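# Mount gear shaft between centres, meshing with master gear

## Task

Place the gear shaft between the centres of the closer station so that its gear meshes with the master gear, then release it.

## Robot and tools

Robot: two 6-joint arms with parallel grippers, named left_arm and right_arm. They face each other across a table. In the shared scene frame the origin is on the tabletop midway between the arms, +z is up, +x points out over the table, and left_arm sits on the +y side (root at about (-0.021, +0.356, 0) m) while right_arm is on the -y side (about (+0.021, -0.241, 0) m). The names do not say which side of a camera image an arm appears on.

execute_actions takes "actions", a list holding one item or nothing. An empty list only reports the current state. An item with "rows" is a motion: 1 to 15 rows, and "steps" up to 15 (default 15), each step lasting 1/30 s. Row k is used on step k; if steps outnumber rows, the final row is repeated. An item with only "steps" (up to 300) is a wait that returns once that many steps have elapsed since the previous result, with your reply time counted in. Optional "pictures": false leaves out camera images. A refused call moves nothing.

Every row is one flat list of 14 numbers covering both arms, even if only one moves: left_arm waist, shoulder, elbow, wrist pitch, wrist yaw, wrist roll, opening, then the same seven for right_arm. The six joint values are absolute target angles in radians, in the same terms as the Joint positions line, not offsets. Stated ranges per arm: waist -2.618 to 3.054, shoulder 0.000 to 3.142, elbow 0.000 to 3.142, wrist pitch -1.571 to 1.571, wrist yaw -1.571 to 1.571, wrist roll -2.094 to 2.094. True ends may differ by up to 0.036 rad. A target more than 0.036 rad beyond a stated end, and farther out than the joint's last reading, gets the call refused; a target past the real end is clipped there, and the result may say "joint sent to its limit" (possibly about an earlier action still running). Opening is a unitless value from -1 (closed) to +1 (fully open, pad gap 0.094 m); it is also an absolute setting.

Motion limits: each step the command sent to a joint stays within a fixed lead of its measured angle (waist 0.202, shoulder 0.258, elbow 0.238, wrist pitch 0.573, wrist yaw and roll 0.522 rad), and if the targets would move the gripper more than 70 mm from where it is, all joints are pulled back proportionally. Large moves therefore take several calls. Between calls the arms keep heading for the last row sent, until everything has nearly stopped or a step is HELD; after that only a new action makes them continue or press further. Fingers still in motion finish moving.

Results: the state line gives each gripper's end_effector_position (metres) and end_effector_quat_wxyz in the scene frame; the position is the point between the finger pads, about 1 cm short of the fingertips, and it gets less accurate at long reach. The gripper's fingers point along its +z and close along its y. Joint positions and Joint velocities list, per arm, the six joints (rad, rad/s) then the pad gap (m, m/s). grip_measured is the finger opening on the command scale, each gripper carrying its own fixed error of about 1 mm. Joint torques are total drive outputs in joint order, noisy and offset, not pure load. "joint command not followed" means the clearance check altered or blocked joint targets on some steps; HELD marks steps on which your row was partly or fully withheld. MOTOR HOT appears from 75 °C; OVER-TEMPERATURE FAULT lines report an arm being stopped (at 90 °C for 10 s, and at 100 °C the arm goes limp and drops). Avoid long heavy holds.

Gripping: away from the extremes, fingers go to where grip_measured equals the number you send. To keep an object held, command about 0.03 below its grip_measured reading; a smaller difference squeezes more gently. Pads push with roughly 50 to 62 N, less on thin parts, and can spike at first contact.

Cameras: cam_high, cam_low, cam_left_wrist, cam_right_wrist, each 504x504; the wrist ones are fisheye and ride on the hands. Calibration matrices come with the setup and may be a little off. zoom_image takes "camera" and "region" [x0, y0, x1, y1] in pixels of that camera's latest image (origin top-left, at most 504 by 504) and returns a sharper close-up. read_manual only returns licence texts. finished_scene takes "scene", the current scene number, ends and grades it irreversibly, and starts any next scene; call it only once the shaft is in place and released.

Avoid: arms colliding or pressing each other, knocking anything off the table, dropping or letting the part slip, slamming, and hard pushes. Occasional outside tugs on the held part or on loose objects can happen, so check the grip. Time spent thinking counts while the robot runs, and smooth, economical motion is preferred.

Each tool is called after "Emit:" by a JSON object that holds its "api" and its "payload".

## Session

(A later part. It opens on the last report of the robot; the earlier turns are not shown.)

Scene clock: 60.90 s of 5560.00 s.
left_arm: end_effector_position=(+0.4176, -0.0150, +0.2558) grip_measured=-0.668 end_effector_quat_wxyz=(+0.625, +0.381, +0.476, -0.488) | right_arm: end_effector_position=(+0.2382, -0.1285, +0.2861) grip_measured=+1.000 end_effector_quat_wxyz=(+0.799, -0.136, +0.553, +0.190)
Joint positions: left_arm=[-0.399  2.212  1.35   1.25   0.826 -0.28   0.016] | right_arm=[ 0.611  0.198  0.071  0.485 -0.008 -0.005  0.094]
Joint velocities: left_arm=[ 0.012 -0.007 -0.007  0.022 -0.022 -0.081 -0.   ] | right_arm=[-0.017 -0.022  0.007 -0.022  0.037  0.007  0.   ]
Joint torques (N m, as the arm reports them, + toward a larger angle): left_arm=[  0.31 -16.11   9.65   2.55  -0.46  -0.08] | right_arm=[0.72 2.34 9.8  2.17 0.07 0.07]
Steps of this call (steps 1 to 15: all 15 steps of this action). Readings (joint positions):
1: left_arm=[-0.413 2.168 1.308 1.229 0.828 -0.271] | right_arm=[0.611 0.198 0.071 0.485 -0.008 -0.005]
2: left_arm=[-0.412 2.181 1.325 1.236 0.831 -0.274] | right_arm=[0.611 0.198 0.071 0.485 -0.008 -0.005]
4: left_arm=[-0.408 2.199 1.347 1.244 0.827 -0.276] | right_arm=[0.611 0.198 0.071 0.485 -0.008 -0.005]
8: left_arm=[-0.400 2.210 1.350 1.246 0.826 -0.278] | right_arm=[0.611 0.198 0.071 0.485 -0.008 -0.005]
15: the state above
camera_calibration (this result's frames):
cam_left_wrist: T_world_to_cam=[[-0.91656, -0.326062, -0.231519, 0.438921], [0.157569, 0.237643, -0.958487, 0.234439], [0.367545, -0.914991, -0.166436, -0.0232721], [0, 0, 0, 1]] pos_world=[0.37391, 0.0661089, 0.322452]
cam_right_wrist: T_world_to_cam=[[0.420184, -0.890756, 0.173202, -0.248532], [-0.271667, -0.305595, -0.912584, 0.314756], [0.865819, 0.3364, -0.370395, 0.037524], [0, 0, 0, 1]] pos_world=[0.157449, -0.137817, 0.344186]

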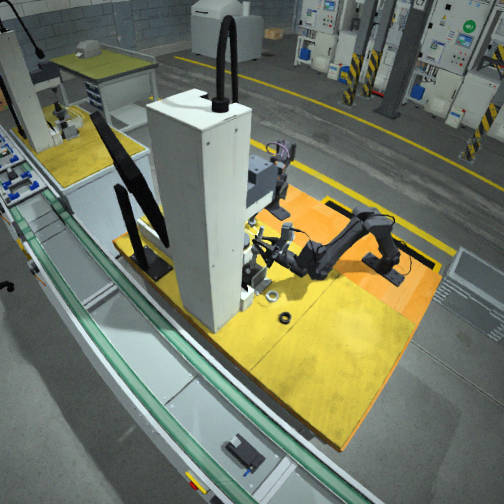

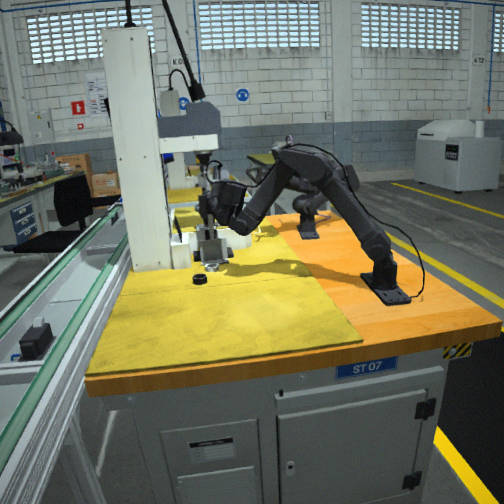

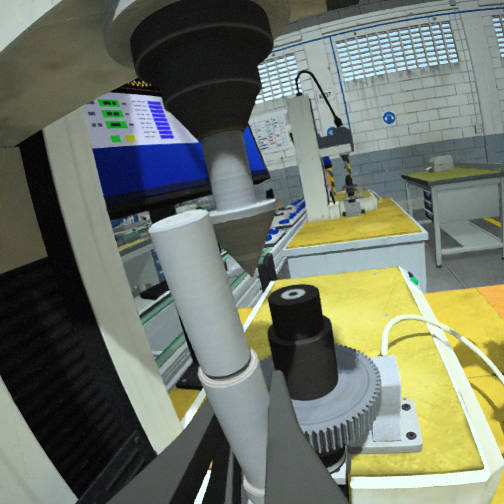

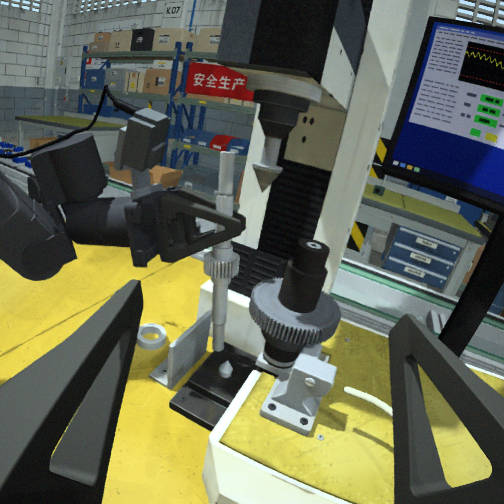

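Emit:
{"api": "execute_actions", "payload": {"actions": [{"rows":[[-0.412,2.205,1.43,1.38,0.8,-0.29,-0.75,0.62,0.2,0.1,0.5,0,0,1]],"steps":15}]}}

Emit:
{"api": "zoom_image", "payload": {"camera": "cam_right_wrist", "region": [160,290,300,430]}}

Emit:
{"api": "zoom_image", "payload": {"camera": "cam_high", "region": [230,210,300,280]}}

Scene clock: 92.27 s of 5560.00 s.
left_arm: end_effector_position=(+0.4160, -0.0187, +0.2671) grip_measured=-0.668 end_effector_quat_wxyz=(+0.639, +0.387, +0.453, -0.487) | right_arm: end_effector_position=(+0.2382, -0.1285, +0.2861) grip_measured=+1.000 end_effector_quat_wxyz=(+0.799, -0.136, +0.553, +0.190)
Joint positions: left_arm=[-0.406  2.226  1.383  1.286  0.828 -0.282  0.016] | right_arm=[ 0.611  0.198  0.071  0.485 -0.008 -0.005  0.094]
Joint velocities: left_arm=[ 0.012  0.012 -0.002 -0.037 -0.066 -0.037 -0.   ] | right_arm=[ 0.002 -0.007 -0.002 -0.007 -0.051  0.007  0.   ]
Joint torques (N m, as the arm reports them, + toward a larger angle): left_arm=[ -0.51 -16.14   9.72   2.48  -0.52  -0.09] | right_arm=[ 0.96  2.17 10.03  2.14  0.05  0.05]
Steps of this call (steps 1 to 15: the robot went on to your last target; steps 16 to 90: nothing new was sent; then 27.87 s passed at rest; steps 91 to 105: all 15 steps of this action). Readings (joint positions):
91: left_arm=[-0.399 2.215 1.355 1.254 0.828 -0.281] | right_arm=[0.611 0.198 0.071 0.485 -0.008 -0.005]
92: left_arm=[-0.400 2.220 1.365 1.259 0.828 -0.282] | right_arm=[0.611 0.198 0.071 0.485 -0.008 -0.005]
94: left_arm=[-0.402 2.226 1.378 1.267 0.828 -0.282] | right_arm=[0.611 0.198 0.071 0.485 -0.008 -0.005]
98: left_arm=[-0.405 2.226 1.383 1.282 0.828 -0.282] | right_arm=[0.611 0.198 0.071 0.485 -0.008 -0.005]
105: the state above
camera_calibration (this result's frames):
cam_left_wrist: T_world_to_cam=[[-0.907418, -0.324427, -0.267094, 0.44462], [0.205449, 0.211955, -0.95544, 0.225228], [0.366583, -0.921858, -0.125678, -0.0348331], [0, 0, 0, 1]] pos_world=[0.369952, 0.0643973, 0.32957]
cam_right_wrist: T_world_to_cam=[[0.420184, -0.890756, 0.173202, -0.248532], [-0.271667, -0.305595, -0.912584, 0.314756], [0.865819, 0.3364, -0.370395, 0.037524], [0, 0, 0, 1]] pos_world=[0.157449, -0.137817, 0.344186]

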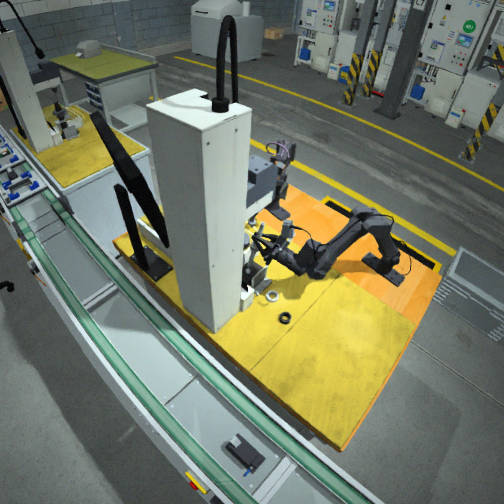

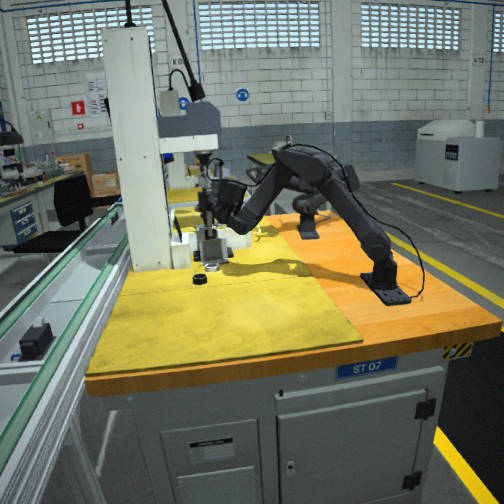

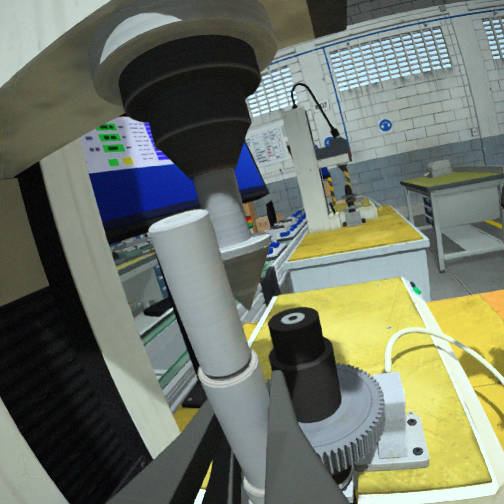

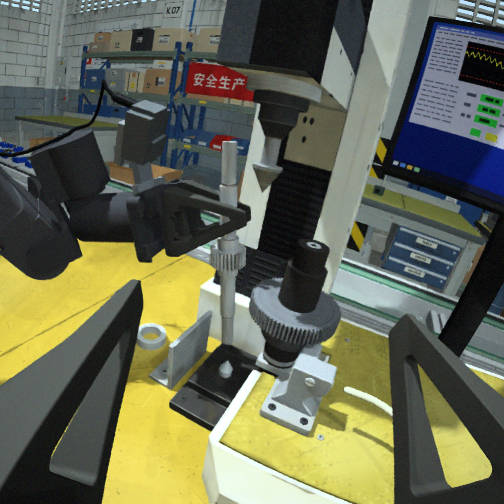

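Region (160, 290, 300, 430) of cam_right_wrist's 504x504 image, scaled by 3.600, with more detail than that image has.

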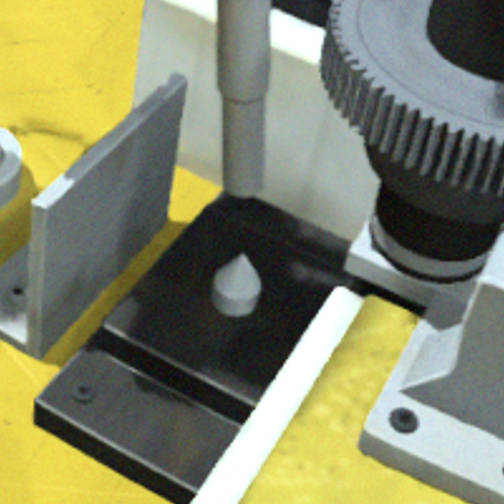

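Region (230, 210, 300, 280) of cam_high's 504x504 image, scaled by 7.200, with more detail than that image has.

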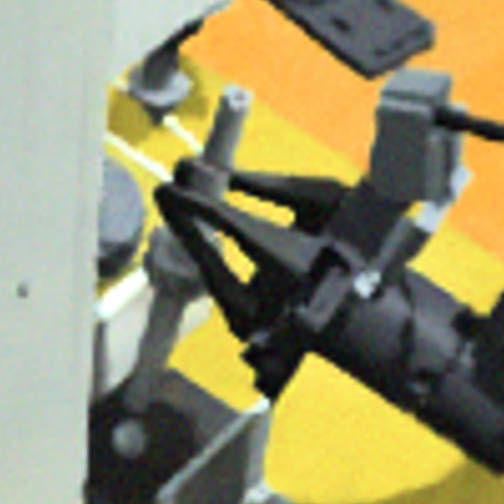

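Emit:
{"api": "execute_actions", "payload": {"actions": [{"rows":[[-0.418,2.24,1.43,1.38,0.8,-0.29,-0.75,0.62,0.2,0.1,0.5,0,0,1]],"steps":15}]}}

Emit:
{"api": "zoom_image", "payload": {"camera": "cam_right_wrist", "region": [160,290,300,430]}}

Emit:
{"api": "zoom_image", "payload": {"camera": "cam_high", "region": [230,210,300,280]}}

Scene clock: 97.33 s of 5560.00 s.
left_arm: end_effector_position=(+0.4185, -0.0239, +0.2477) grip_measured=-0.668 end_effector_quat_wxyz=(+0.629, +0.386, +0.463, -0.491) | right_arm: end_effector_position=(+0.2382, -0.1285, +0.2861) grip_measured=+1.000 end_effector_quat_wxyz=(+0.799, -0.136, +0.553, +0.190)
Joint positions: left_arm=[-0.412  2.268  1.388  1.296  0.827 -0.282  0.016] | right_arm=[ 0.611  0.198  0.071  0.485 -0.008 -0.005  0.094]
Joint velocities: left_arm=[ 0.002 -0.002 -0.007  0.051  0.022 -0.081 -0.001] | right_arm=[-0.007 -0.017 -0.002 -0.066 -0.007 -0.037  0.   ]
Joint torques (N m, as the arm reports them, + toward a larger angle): left_arm=[ -0.45 -16.97   9.2    2.43  -0.49  -0.08] | right_arm=[ 0.74  2.35 10.02  2.19  0.06  0.05]
Steps of this call (steps 1 to 15: the robot went on to your last target; steps 16 to 90: nothing new was sent; then 1.57 s passed at rest; steps 91 to 105: all 15 steps of this action). Readings (joint positions):
91: left_arm=[-0.406 2.229 1.384 1.290 0.828 -0.282] | right_arm=[0.611 0.198 0.071 0.485 -0.008 -0.005]
92: left_arm=[-0.406 2.234 1.386 1.295 0.828 -0.282] | right_arm=[0.611 0.198 0.071 0.485 -0.008 -0.005]
94: left_arm=[-0.408 2.245 1.388 1.298 0.827 -0.282] | right_arm=[0.611 0.198 0.071 0.485 -0.008 -0.005]
98: left_arm=[-0.411 2.264 1.388 1.297 0.827 -0.282] | right_arm=[0.611 0.198 0.071 0.485 -0.008 -0.005]
105: the state above
camera_calibration (this result's frames):
cam_left_wrist: T_world_to_cam=[[-0.91576, -0.315799, -0.248305, 0.439081], [0.182732, 0.223001, -0.957538, 0.217547], [0.357761, -0.922248, -0.146508, -0.0341025], [0, 0, 0, 1]] pos_world=[0.374541, 0.0586972, 0.31234]
cam_right_wrist: T_world_to_cam=[[0.420184, -0.890756, 0.173202, -0.248532], [-0.271667, -0.305595, -0.912584, 0.314756], [0.865819, 0.3364, -0.370395, 0.037524], [0, 0, 0, 1]] pos_world=[0.157449, -0.137817, 0.344186]

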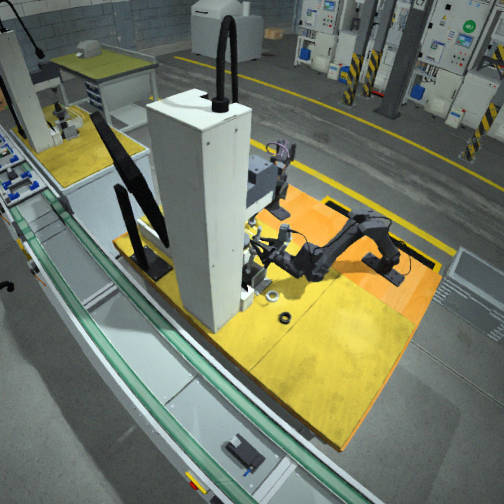

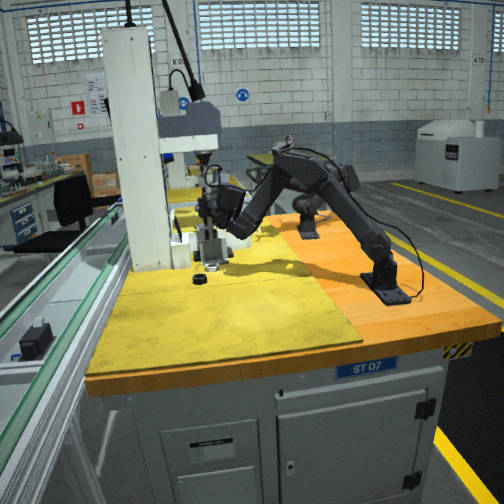

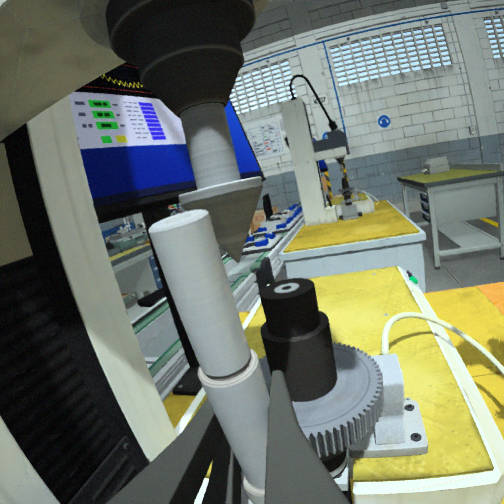

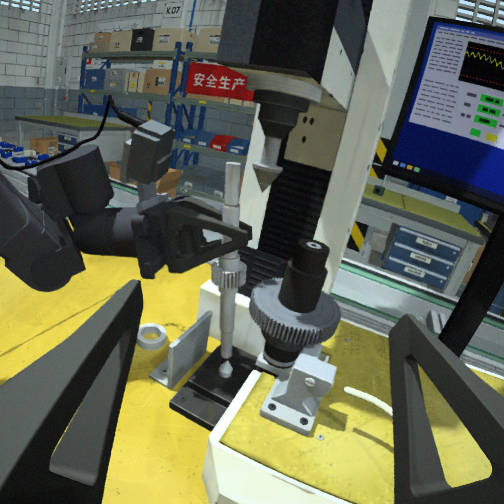

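Region (160, 290, 300, 430) of cam_right_wrist's 504x504 image, scaled by 3.600, with more detail than that image has.

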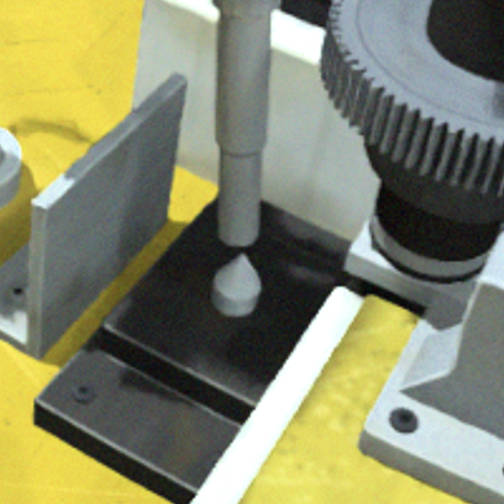

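Region (230, 210, 300, 280) of cam_high's 504x504 image, scaled by 7.200, with more detail than that image has.

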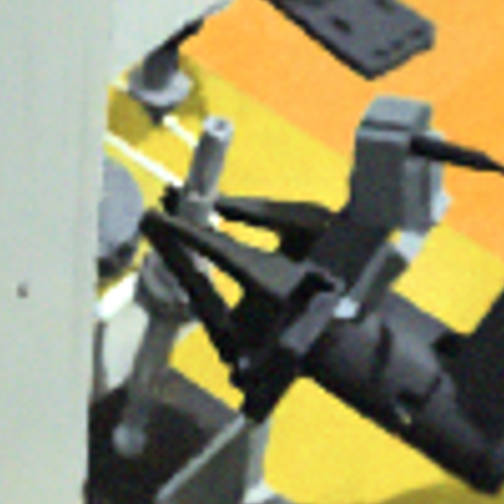

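Emit:
{"api": "execute_actions", "payload": {"actions": [{"rows":[[-0.428,2.257,1.43,1.39,0.8,-0.29,-0.75,0.62,0.2,0.1,0.5,0,0,1]],"steps":15}]}}

Emit:
{"api": "zoom_image", "payload": {"camera": "cam_right_wrist", "region": [160,290,300,430]}}

Emit:
{"api": "zoom_image", "payload": {"camera": "cam_high", "region": [230,210,300,280]}}

Scene clock: 104.13 s of 5560.00 s.
left_arm: end_effector_position=(+0.4143, -0.0287, +0.2479) grip_measured=-0.668 end_effector_quat_wxyz=(+0.626, +0.389, +0.460, -0.495) | right_arm: end_effector_position=(+0.2382, -0.1285, +0.2861) grip_measured=+1.000 end_effector_quat_wxyz=(+0.799, -0.136, +0.553, +0.190)
Joint positions: left_arm=[-0.423  2.268  1.388  1.296  0.827 -0.282  0.016] | right_arm=[ 0.611  0.198  0.071  0.485 -0.008 -0.005  0.094]
Joint velocities: left_arm=[ 0.007  0.007 -0.017 -0.007  0.007 -0.037 -0.   ] | right_arm=[-0.017  0.017 -0.012 -0.022 -0.066  0.022  0.   ]
Joint torques (N m, as the arm reports them, + toward a larger angle): left_arm=[ -0.39 -15.43   9.22   2.51  -0.49  -0.09] | right_arm=[0.89 2.23 9.81 2.17 0.11 0.05]
Steps of this call (steps 1 to 15: the robot went on to your last target; steps 16 to 90: nothing new was sent; then 3.30 s passed at rest; steps 91 to 105: all 15 steps of this action). Readings (joint positions):
91: left_arm=[-0.412 2.268 1.388 1.296 0.827 -0.282] | right_arm=[0.611 0.198 0.071 0.485 -0.008 -0.005]
92: left_arm=[-0.413 2.268 1.388 1.296 0.827 -0.282] | right_arm=[0.611 0.198 0.071 0.485 -0.008 -0.005]
94: left_arm=[-0.416 2.268 1.388 1.296 0.827 -0.282] | right_arm=[0.611 0.198 0.071 0.485 -0.008 -0.005]
98: left_arm=[-0.422 2.268 1.388 1.296 0.827 -0.282] | right_arm=[0.611 0.198 0.071 0.485 -0.008 -0.005]
105: the state above
camera_calibration (this result's frames):
cam_left_wrist: T_world_to_cam=[[-0.919031, -0.305739, -0.24881, 0.435439], [0.185829, 0.220616, -0.957495, 0.218169], [0.347635, -0.926203, -0.145938, -0.0330502], [0, 0, 0, 1]] pos_world=[0.371129, 0.0543879, 0.312414]
cam_right_wrist: T_world_to_cam=[[0.420184, -0.890756, 0.173202, -0.248532], [-0.271667, -0.305595, -0.912584, 0.314756], [0.865819, 0.3364, -0.370395, 0.037524], [0, 0, 0, 1]] pos_world=[0.157449, -0.137817, 0.344186]

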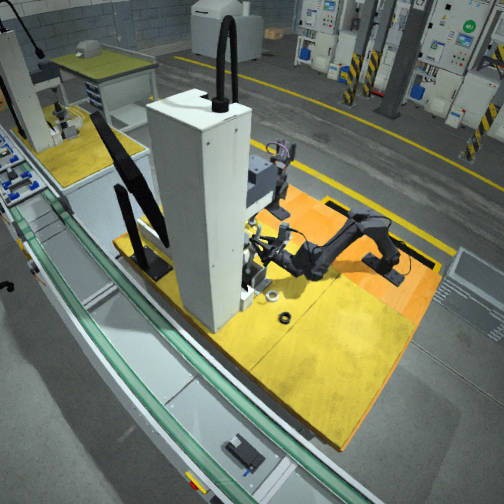

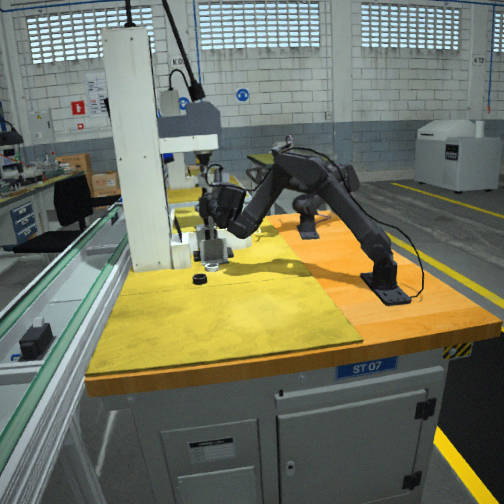

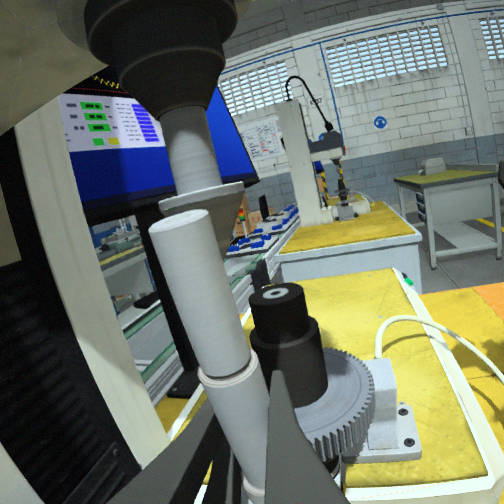

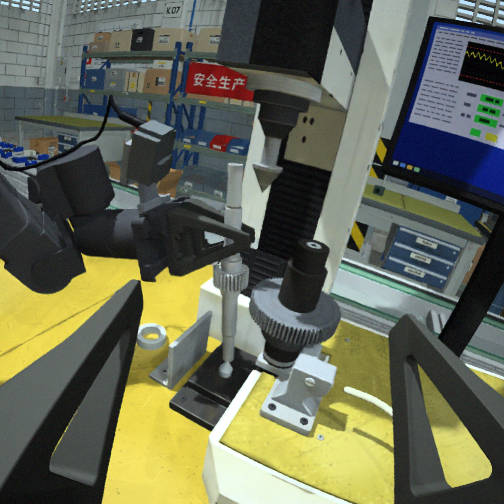

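Region (160, 290, 300, 430) of cam_right_wrist's 504x504 image, scaled by 3.600, with more detail than that image has.

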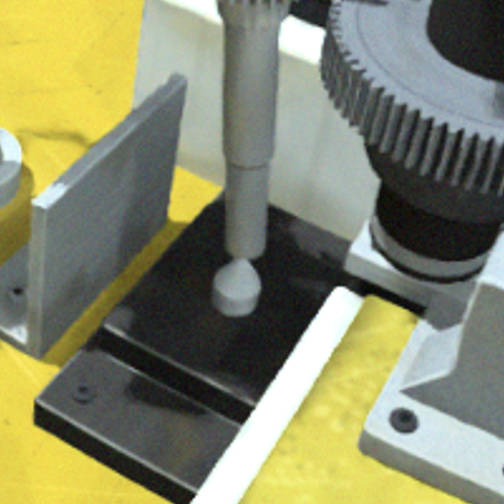

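Region (230, 210, 300, 280) of cam_high's 504x504 image, scaled by 7.200, with more detail than that image has.

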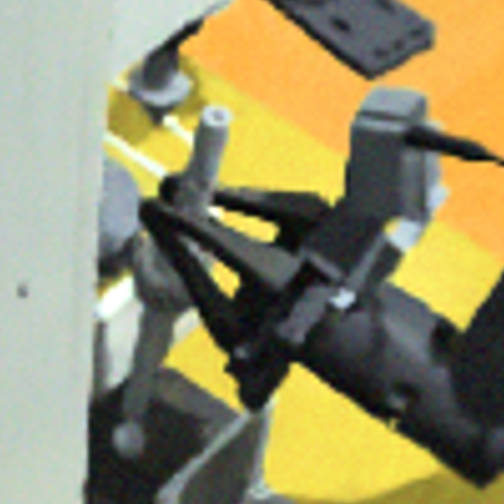

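Emit:
{"api": "execute_actions", "payload": {"actions": [{"rows":[[-0.425,2.275,1.43,1.39,0.8,-0.29,-0.75,0.62,0.2,0.1,0.5,0,0,1]],"steps":15}]}}

Emit:
{"api": "zoom_image", "payload": {"camera": "cam_right_wrist", "region": [160,290,300,430]}}

Emit:
{"api": "zoom_image", "payload": {"camera": "cam_high", "region": [230,245,270,285]}}

Scene clock: 110.13 s of 5560.00 s.
left_arm: end_effector_position=(+0.4168, -0.0293, +0.2376) grip_measured=-0.668 end_effector_quat_wxyz=(+0.626, +0.386, +0.464, -0.494) | right_arm: end_effector_position=(+0.2382, -0.1285, +0.2861) grip_measured=+1.000 end_effector_quat_wxyz=(+0.799, -0.136, +0.553, +0.190)
Joint positions: left_arm=[-0.423  2.292  1.388  1.311  0.822 -0.28   0.016] | right_arm=[ 0.611  0.198  0.071  0.485 -0.008 -0.005  0.094]
Joint velocities: left_arm=[-0.007 -0.002 -0.002 -0.022 -0.051  0.007 -0.001] | right_arm=[ 0.007 -0.012 -0.002  0.066  0.007  0.066  0.   ]
Joint torques (N m, as the arm reports them, + toward a larger angle): left_arm=[ -0.14 -16.13   9.17   2.37  -0.41  -0.09] | right_arm=[0.86 2.36 9.98 2.16 0.03 0.07]
Steps of this call (steps 1 to 15: the robot went on to your last target; steps 16 to 90: nothing new was sent; then 2.50 s passed at rest; steps 91 to 105: all 15 steps of this action). Readings (joint positions):
91: left_arm=[-0.423 2.270 1.388 1.299 0.827 -0.282] | right_arm=[0.611 0.198 0.071 0.485 -0.008 -0.005]
92: left_arm=[-0.423 2.273 1.388 1.303 0.827 -0.282] | right_arm=[0.611 0.198 0.071 0.485 -0.008 -0.005]
94: left_arm=[-0.423 2.282 1.388 1.306 0.827 -0.282] | right_arm=[0.611 0.198 0.071 0.485 -0.008 -0.005]
98: left_arm=[-0.423 2.292 1.388 1.311 0.822 -0.280] | right_arm=[0.611 0.198 0.071 0.485 -0.008 -0.005]
105: the state above
camera_calibration (this result's frames):
cam_left_wrist: T_world_to_cam=[[-0.919061, -0.310363, -0.242905, 0.433522], [0.177516, 0.224281, -0.95822, 0.211752], [0.351875, -0.923782, -0.151034, -0.0364734], [0, 0, 0, 1]] pos_world=[0.373678, 0.0533637, 0.302701]
cam_right_wrist: T_world_to_cam=[[0.420184, -0.890756, 0.173202, -0.248532], [-0.271667, -0.305595, -0.912584, 0.314756], [0.865819, 0.3364, -0.370395, 0.037524], [0, 0, 0, 1]] pos_world=[0.157449, -0.137817, 0.344186]

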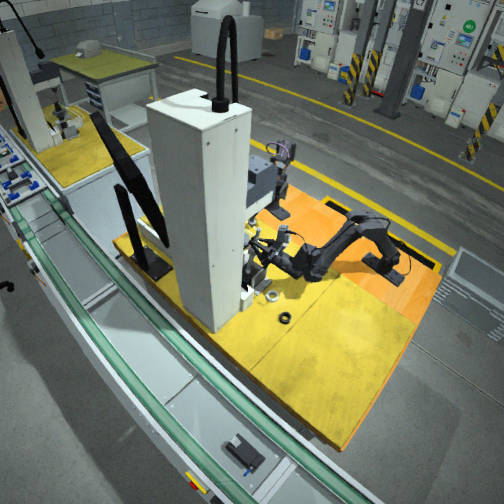

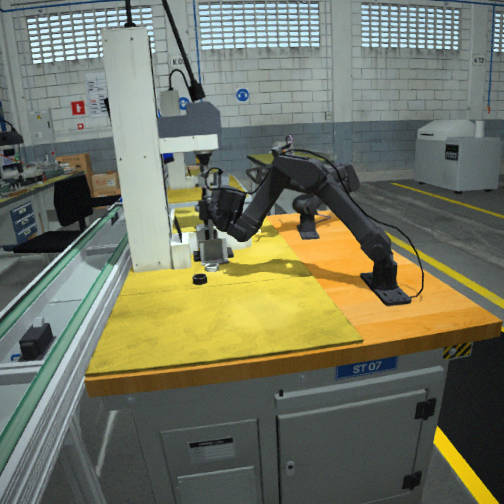

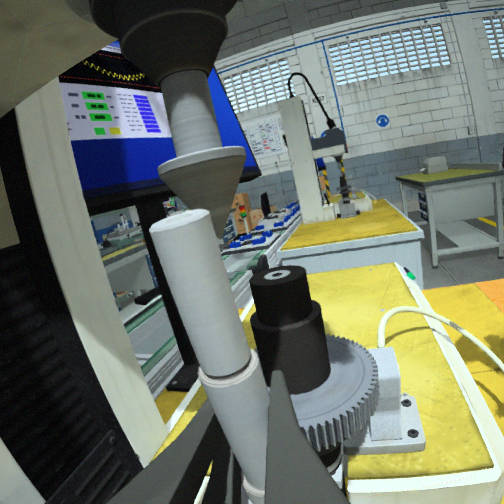

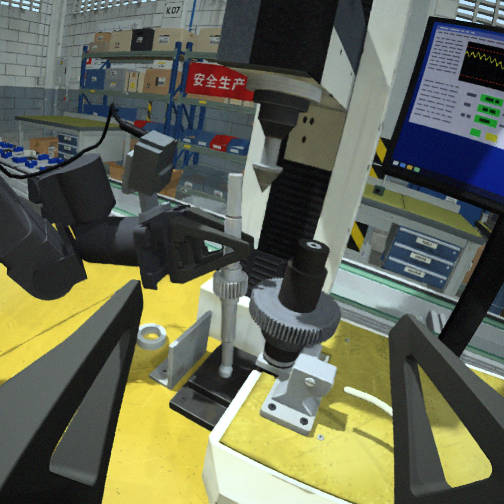

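Region (160, 290, 300, 430) of cam_right_wrist's 504x504 image, scaled by 3.600, with more detail than that image has.

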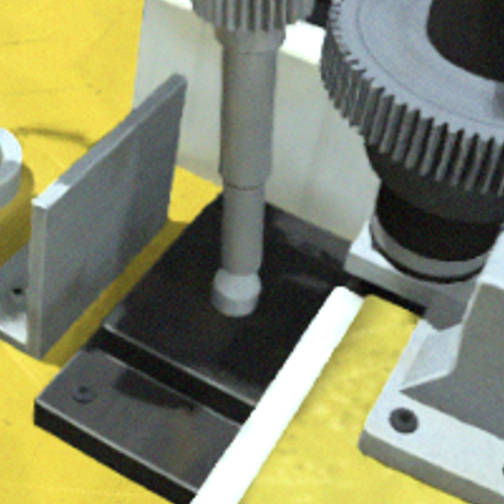

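Region (230, 245, 270, 285) of cam_high's 504x504 image, scaled by 12.600, with more detail than that image has.

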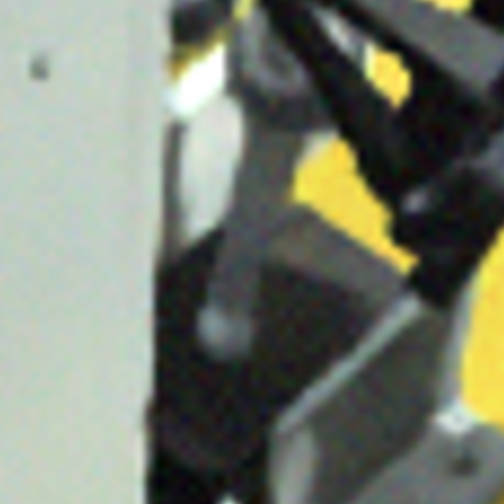

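Seated. Relax and bring the right arm.

Emit:
{"api": "execute_actions", "payload": {"actions": [{"rows":[[-0.425,2.287,1.41,1.36,0.8,-0.29,-0.665,0.59,0.8,0.15,0.9,0,0,0.1]],"steps":15}], "pictures": false}}

Emit:
{"api": "execute_actions", "payload": {"actions": [{"rows":[[-0.425,2.287,1.41,1.36,0.8,-0.29,-0.665,0.59,1.2,0.35,1.2,0,0,0.1]],"steps":15}], "pictures": false}}

Emit:
{"api": "execute_actions", "payload": {"actions": [{"rows":[[-0.425,2.287,1.41,1.36,0.8,-0.29,-0.665,0.59,1.41,0.515,1.33,0,0,0.1]],"steps":15}]}}

Scene clock: 116.20 s of 5560.00 s.
left_arm: end_effector_position=(+0.4169, -0.0293, +0.2374) grip_measured=-0.656 end_effector_quat_wxyz=(+0.625, +0.386, +0.465, -0.494) | right_arm: end_effector_position=(+0.2980, -0.1018, +0.2571) grip_measured=+0.103 end_effector_quat_wxyz=(+0.756, -0.147, +0.613, +0.176)
Joint positions: left_arm=[-0.423  2.292  1.388  1.31   0.822 -0.28   0.016] | right_arm=[ 0.602  0.801  0.143  0.865 -0.007 -0.005  0.052]
Joint velocities: left_arm=[ 0.002 -0.007 -0.007 -0.022 -0.037  0.037 -0.   ] | right_arm=[-0.002  0.002  0.002  0.125 -0.022  0.022  0.001]
Joint torques (N m, as the arm reports them, + toward a larger angle): left_arm=[ -0.17 -15.02   7.5    2.11  -0.41  -0.1 ] | right_arm=[-1.08 -0.65  8.04  2.29  0.07  0.07]
Steps of this call (steps 1 to 15: the robot went on to your last target; steps 16 to 90: nothing new was sent; then 2.57 s passed at rest; steps 91 to 105: all 15 steps of this action). Readings (joint positions):
91: left_arm=[-0.423 2.292 1.388 1.311 0.822 -0.280] | right_arm=[0.609 0.241 0.073 0.542 -0.008 -0.005]
92: left_arm=[-0.423 2.292 1.388 1.310 0.822 -0.280] | right_arm=[0.606 0.329 0.090 0.618 -0.008 -0.005]
94: left_arm=[-0.423 2.292 1.388 1.310 0.822 -0.280] | right_arm=[0.602 0.513 0.129 0.737 -0.007 -0.005]
98: left_arm=[-0.423 2.292 1.388 1.310 0.822 -0.280] | right_arm=[0.602 0.779 0.147 0.825 -0.007 -0.005]
105: the state above

Scene clock: 116.70 s of 5560.00 s.
left_arm: end_effector_position=(+0.4169, -0.0293, +0.2374) grip_measured=-0.656 end_effector_quat_wxyz=(+0.625, +0.386, +0.465, -0.494) | right_arm: end_effector_position=(+0.3484, -0.0771, +0.2990) grip_measured=+0.103 end_effector_quat_wxyz=(+0.791, -0.136, +0.568, +0.184)
Joint positions: left_arm=[-0.423  2.292  1.388  1.31   0.822 -0.28   0.016] | right_arm=[ 0.602  1.197  0.347  1.173 -0.006 -0.005  0.052]
Joint velocities: left_arm=[-0.007 -0.002  0.007 -0.022 -0.037  0.022 -0.   ] | right_arm=[ 0.022 -0.012 -0.002  0.081  0.007  0.022 -0.001]
Joint torques (N m, as the arm reports them, + toward a larger angle): left_arm=[ -0.17 -14.99   7.51   2.1   -0.41  -0.1 ] | right_arm=[-0.77 -3.04  7.05  2.2   0.04  0.06]
Steps of this call (steps 1 to 15: all 15 steps of this action). Readings (joint positions):
1: left_arm=[-0.423 2.292 1.388 1.310 0.822 -0.280] | right_arm=[0.602 0.835 0.159 0.901 -0.007 -0.005]
2: left_arm=[-0.423 2.292 1.388 1.310 0.822 -0.280] | right_arm=[0.602 0.915 0.203 0.953 -0.007 -0.005]
4: left_arm=[-0.423 2.292 1.388 1.310 0.822 -0.280] | right_arm=[0.602 1.087 0.308 1.054 -0.007 -0.005]
8: left_arm=[-0.423 2.292 1.388 1.310 0.822 -0.280] | right_arm=[0.602 1.195 0.347 1.122 -0.006 -0.005]
15: the state above

Scene clock: 117.20 s of 5560.00 s.
left_arm: end_effector_position=(+0.4169, -0.0293, +0.2374) grip_measured=-0.656 end_effector_quat_wxyz=(+0.625, +0.386, +0.465, -0.494) | right_arm: end_effector_position=(+0.3821, -0.0605, +0.3205) grip_measured=+0.103 end_effector_quat_wxyz=(+0.813, -0.129, +0.536, +0.189)
Joint positions: left_arm=[-0.423  2.292  1.388  1.31   0.822 -0.28   0.016] | right_arm=[ 0.602  1.406  0.499  1.309 -0.006 -0.005  0.052]
Joint velocities: left_arm=[ 0.007 -0.012 -0.002 -0.022  0.022  0.022 -0.   ] | right_arm=[-0.012 -0.012 -0.007  0.007 -0.022 -0.066 -0.   ]
Joint torques (N m, as the arm reports them, + toward a larger angle): left_arm=[ -0.14 -15.02   7.52   2.1   -0.42  -0.1 ] | right_arm=[-0.98 -4.77  7.62  2.09  0.07  0.04]
Steps of this call (steps 1 to 15: all 15 steps of this action). Readings (joint positions):
1: left_arm=[-0.423 2.292 1.388 1.310 0.822 -0.280] | right_arm=[0.602 1.227 0.365 1.201 -0.006 -0.005]
2: left_arm=[-0.423 2.292 1.388 1.310 0.822 -0.280] | right_arm=[0.602 1.287 0.410 1.234 -0.006 -0.005]
4: left_arm=[-0.423 2.292 1.388 1.310 0.822 -0.280] | right_arm=[0.602 1.378 0.485 1.260 -0.006 -0.005]
8: left_arm=[-0.423 2.292 1.388 1.310 0.822 -0.280] | right_arm=[0.602 1.406 0.499 1.279 -0.006 -0.005]
15: the state above
camera_calibration (this result's frames):
cam_left_wrist: T_world_to_cam=[[-0.919304, -0.31023, -0.24215, 0.433457], [0.176552, 0.224805, -0.958276, 0.211985], [0.351723, -0.923699, -0.151893, -0.0362992], [0, 0, 0, 1]] pos_world=[0.37382, 0.0532867, 0.302588]
cam_right_wrist: T_world_to_cam=[[0.404186, -0.898458, 0.171484, -0.248195], [-0.238053, -0.284347, -0.928697, 0.399601], [0.883156, 0.334544, -0.328809, -0.117246], [0, 0, 0, 1]] pos_world=[0.298989, -0.0701436, 0.375118]

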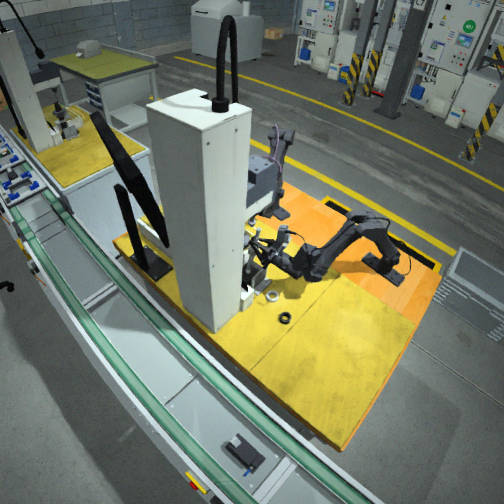

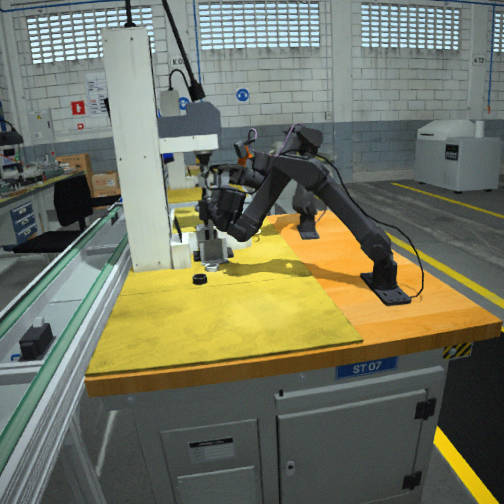

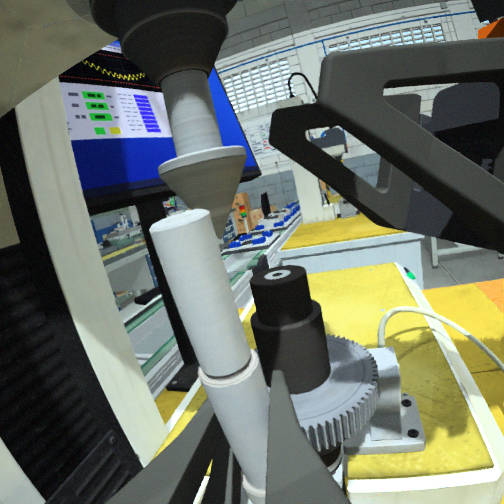

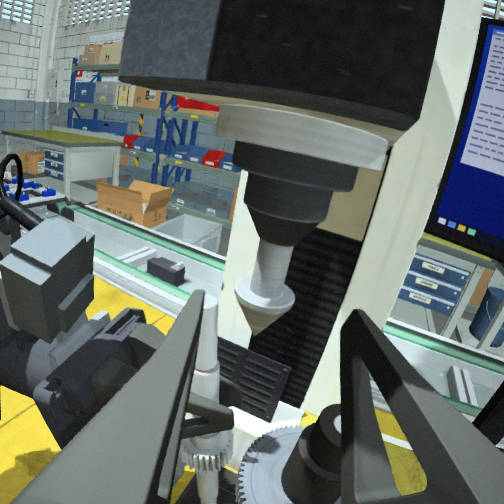

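Emit:
{"api": "execute_actions", "payload": {"actions": [{"rows":[[-0.425,2.287,1.41,1.36,0.8,-0.29,-0.665,0.622,1.51,0.605,1.29,0,0,-0.1]],"steps":15}], "pictures": false}}

Emit:
{"api": "execute_actions", "payload": {"actions": [{"rows":[[-0.425,2.287,1.41,1.36,0.8,-0.29,-0.665,0.622,1.565,0.65,1.285,0,0,-0.1]],"steps":15}]}}

Scene clock: 123.43 s of 5560.00 s.
left_arm: end_effector_position=(+0.4169, -0.0293, +0.2374) grip_measured=-0.656 end_effector_quat_wxyz=(+0.625, +0.386, +0.465, -0.494) | right_arm: end_effector_position=(+0.4031, -0.0456, +0.3159) grip_measured=-0.097 end_effector_quat_wxyz=(+0.805, -0.133, +0.545, +0.191)
Joint positions: left_arm=[-0.423  2.292  1.388  1.31   0.822 -0.28   0.016] | right_arm=[ 0.612  1.501  0.584  1.297 -0.006 -0.005  0.042]
Joint velocities: left_arm=[ 0.002 -0.002 -0.002  0.007 -0.066 -0.11   0.   ] | right_arm=[-0.002  0.002 -0.007 -0.066 -0.022  0.022 -0.001]
Joint torques (N m, as the arm reports them, + toward a larger angle): left_arm=[ -0.17 -15.02   7.52   2.11  -0.42  -0.1 ] | right_arm=[ 0.94 -5.46  8.21  1.89  0.03  0.04]
Steps of this call (steps 1 to 15: the robot went on to your last target; steps 16 to 90: nothing new was sent; then 2.73 s passed at rest; steps 91 to 105: all 15 steps of this action). Readings (joint positions):
91: left_arm=[-0.423 2.292 1.388 1.310 0.822 -0.280] | right_arm=[0.602 1.418 0.510 1.317 -0.006 -0.005]
92: left_arm=[-0.423 2.292 1.388 1.310 0.822 -0.280] | right_arm=[0.605 1.443 0.537 1.317 -0.006 -0.005]
94: left_arm=[-0.423 2.292 1.388 1.310 0.822 -0.280] | right_arm=[0.610 1.486 0.577 1.311 -0.006 -0.005]
98: left_arm=[-0.423 2.292 1.388 1.310 0.822 -0.280] | right_arm=[0.612 1.501 0.584 1.297 -0.006 -0.005]
105: the state above

Scene clock: 123.93 s of 5560.00 s.
left_arm: end_effector_position=(+0.4170, -0.0293, +0.2374) grip_measured=-0.656 end_effector_quat_wxyz=(+0.625, +0.386, +0.465, -0.494) | right_arm: end_effector_position=(+0.4153, -0.0395, +0.3111) grip_measured=-0.097 end_effector_quat_wxyz=(+0.801, -0.135, +0.551, +0.190)
Joint positions: left_arm=[-0.423  2.292  1.388  1.31   0.821 -0.28   0.016] | right_arm=[ 0.612  1.554  0.626  1.292 -0.006 -0.004  0.042]
Joint velocities: left_arm=[-0.017 -0.007 -0.017 -0.007 -0.022 -0.022  0.   ] | right_arm=[-0.022  0.002  0.007 -0.007 -0.007  0.007  0.   ]
Joint torques (N m, as the arm reports them, + toward a larger angle): left_arm=[ -0.14 -15.     7.54   2.11  -0.4   -0.1 ] | right_arm=[ 0.91 -5.64  8.28  1.92  0.06  0.05]
Steps of this call (steps 1 to 15: all 15 steps of this action). Readings (joint positions):
1: left_arm=[-0.423 2.292 1.388 1.310 0.822 -0.280] | right_arm=[0.612 1.508 0.589 1.298 -0.006 -0.005]
2: left_arm=[-0.423 2.292 1.388 1.310 0.822 -0.280] | right_arm=[0.612 1.521 0.604 1.298 -0.006 -0.005]
4: left_arm=[-0.423 2.292 1.388 1.310 0.822 -0.280] | right_arm=[0.612 1.544 0.623 1.297 -0.006 -0.005]
8: left_arm=[-0.423 2.292 1.388 1.310 0.821 -0.280] | right_arm=[0.612 1.554 0.626 1.292 -0.006 -0.004]
15: the state above
camera_calibration (this result's frames):
cam_left_wrist: T_world_to_cam=[[-0.919294, -0.31054, -0.241791, 0.433429], [0.176083, 0.224915, -0.958336, 0.212135], [0.351984, -0.923568, -0.152082, -0.0363929], [0, 0, 0, 1]] pos_world=[0.373905, 0.0532734, 0.302562]
cam_right_wrist: T_world_to_cam=[[0.418474, -0.89179, 0.172017, -0.24691], [-0.267067, -0.301851, -0.915183, 0.411874], [0.868075, 0.33704, -0.364485, -0.13928], [0, 0, 0, 1]] pos_world=[0.334229, -0.0489243, 0.368648]

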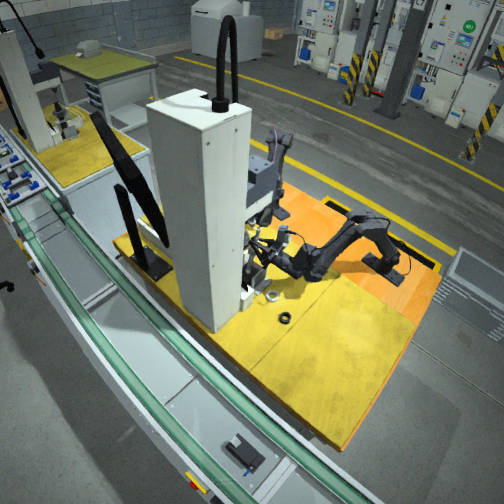

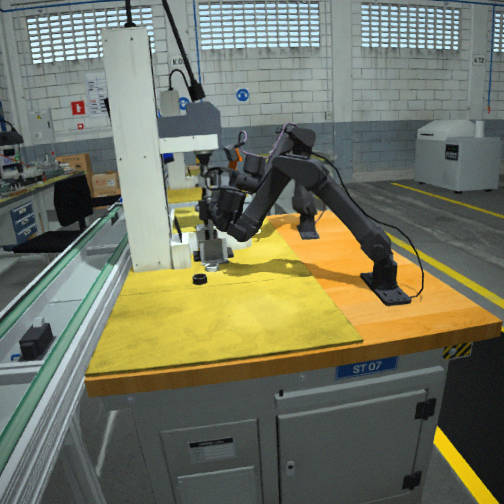

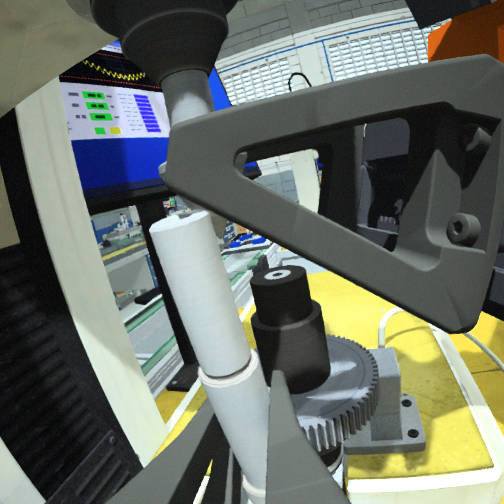

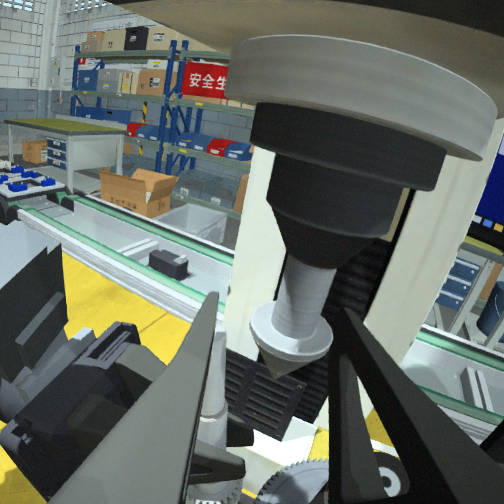

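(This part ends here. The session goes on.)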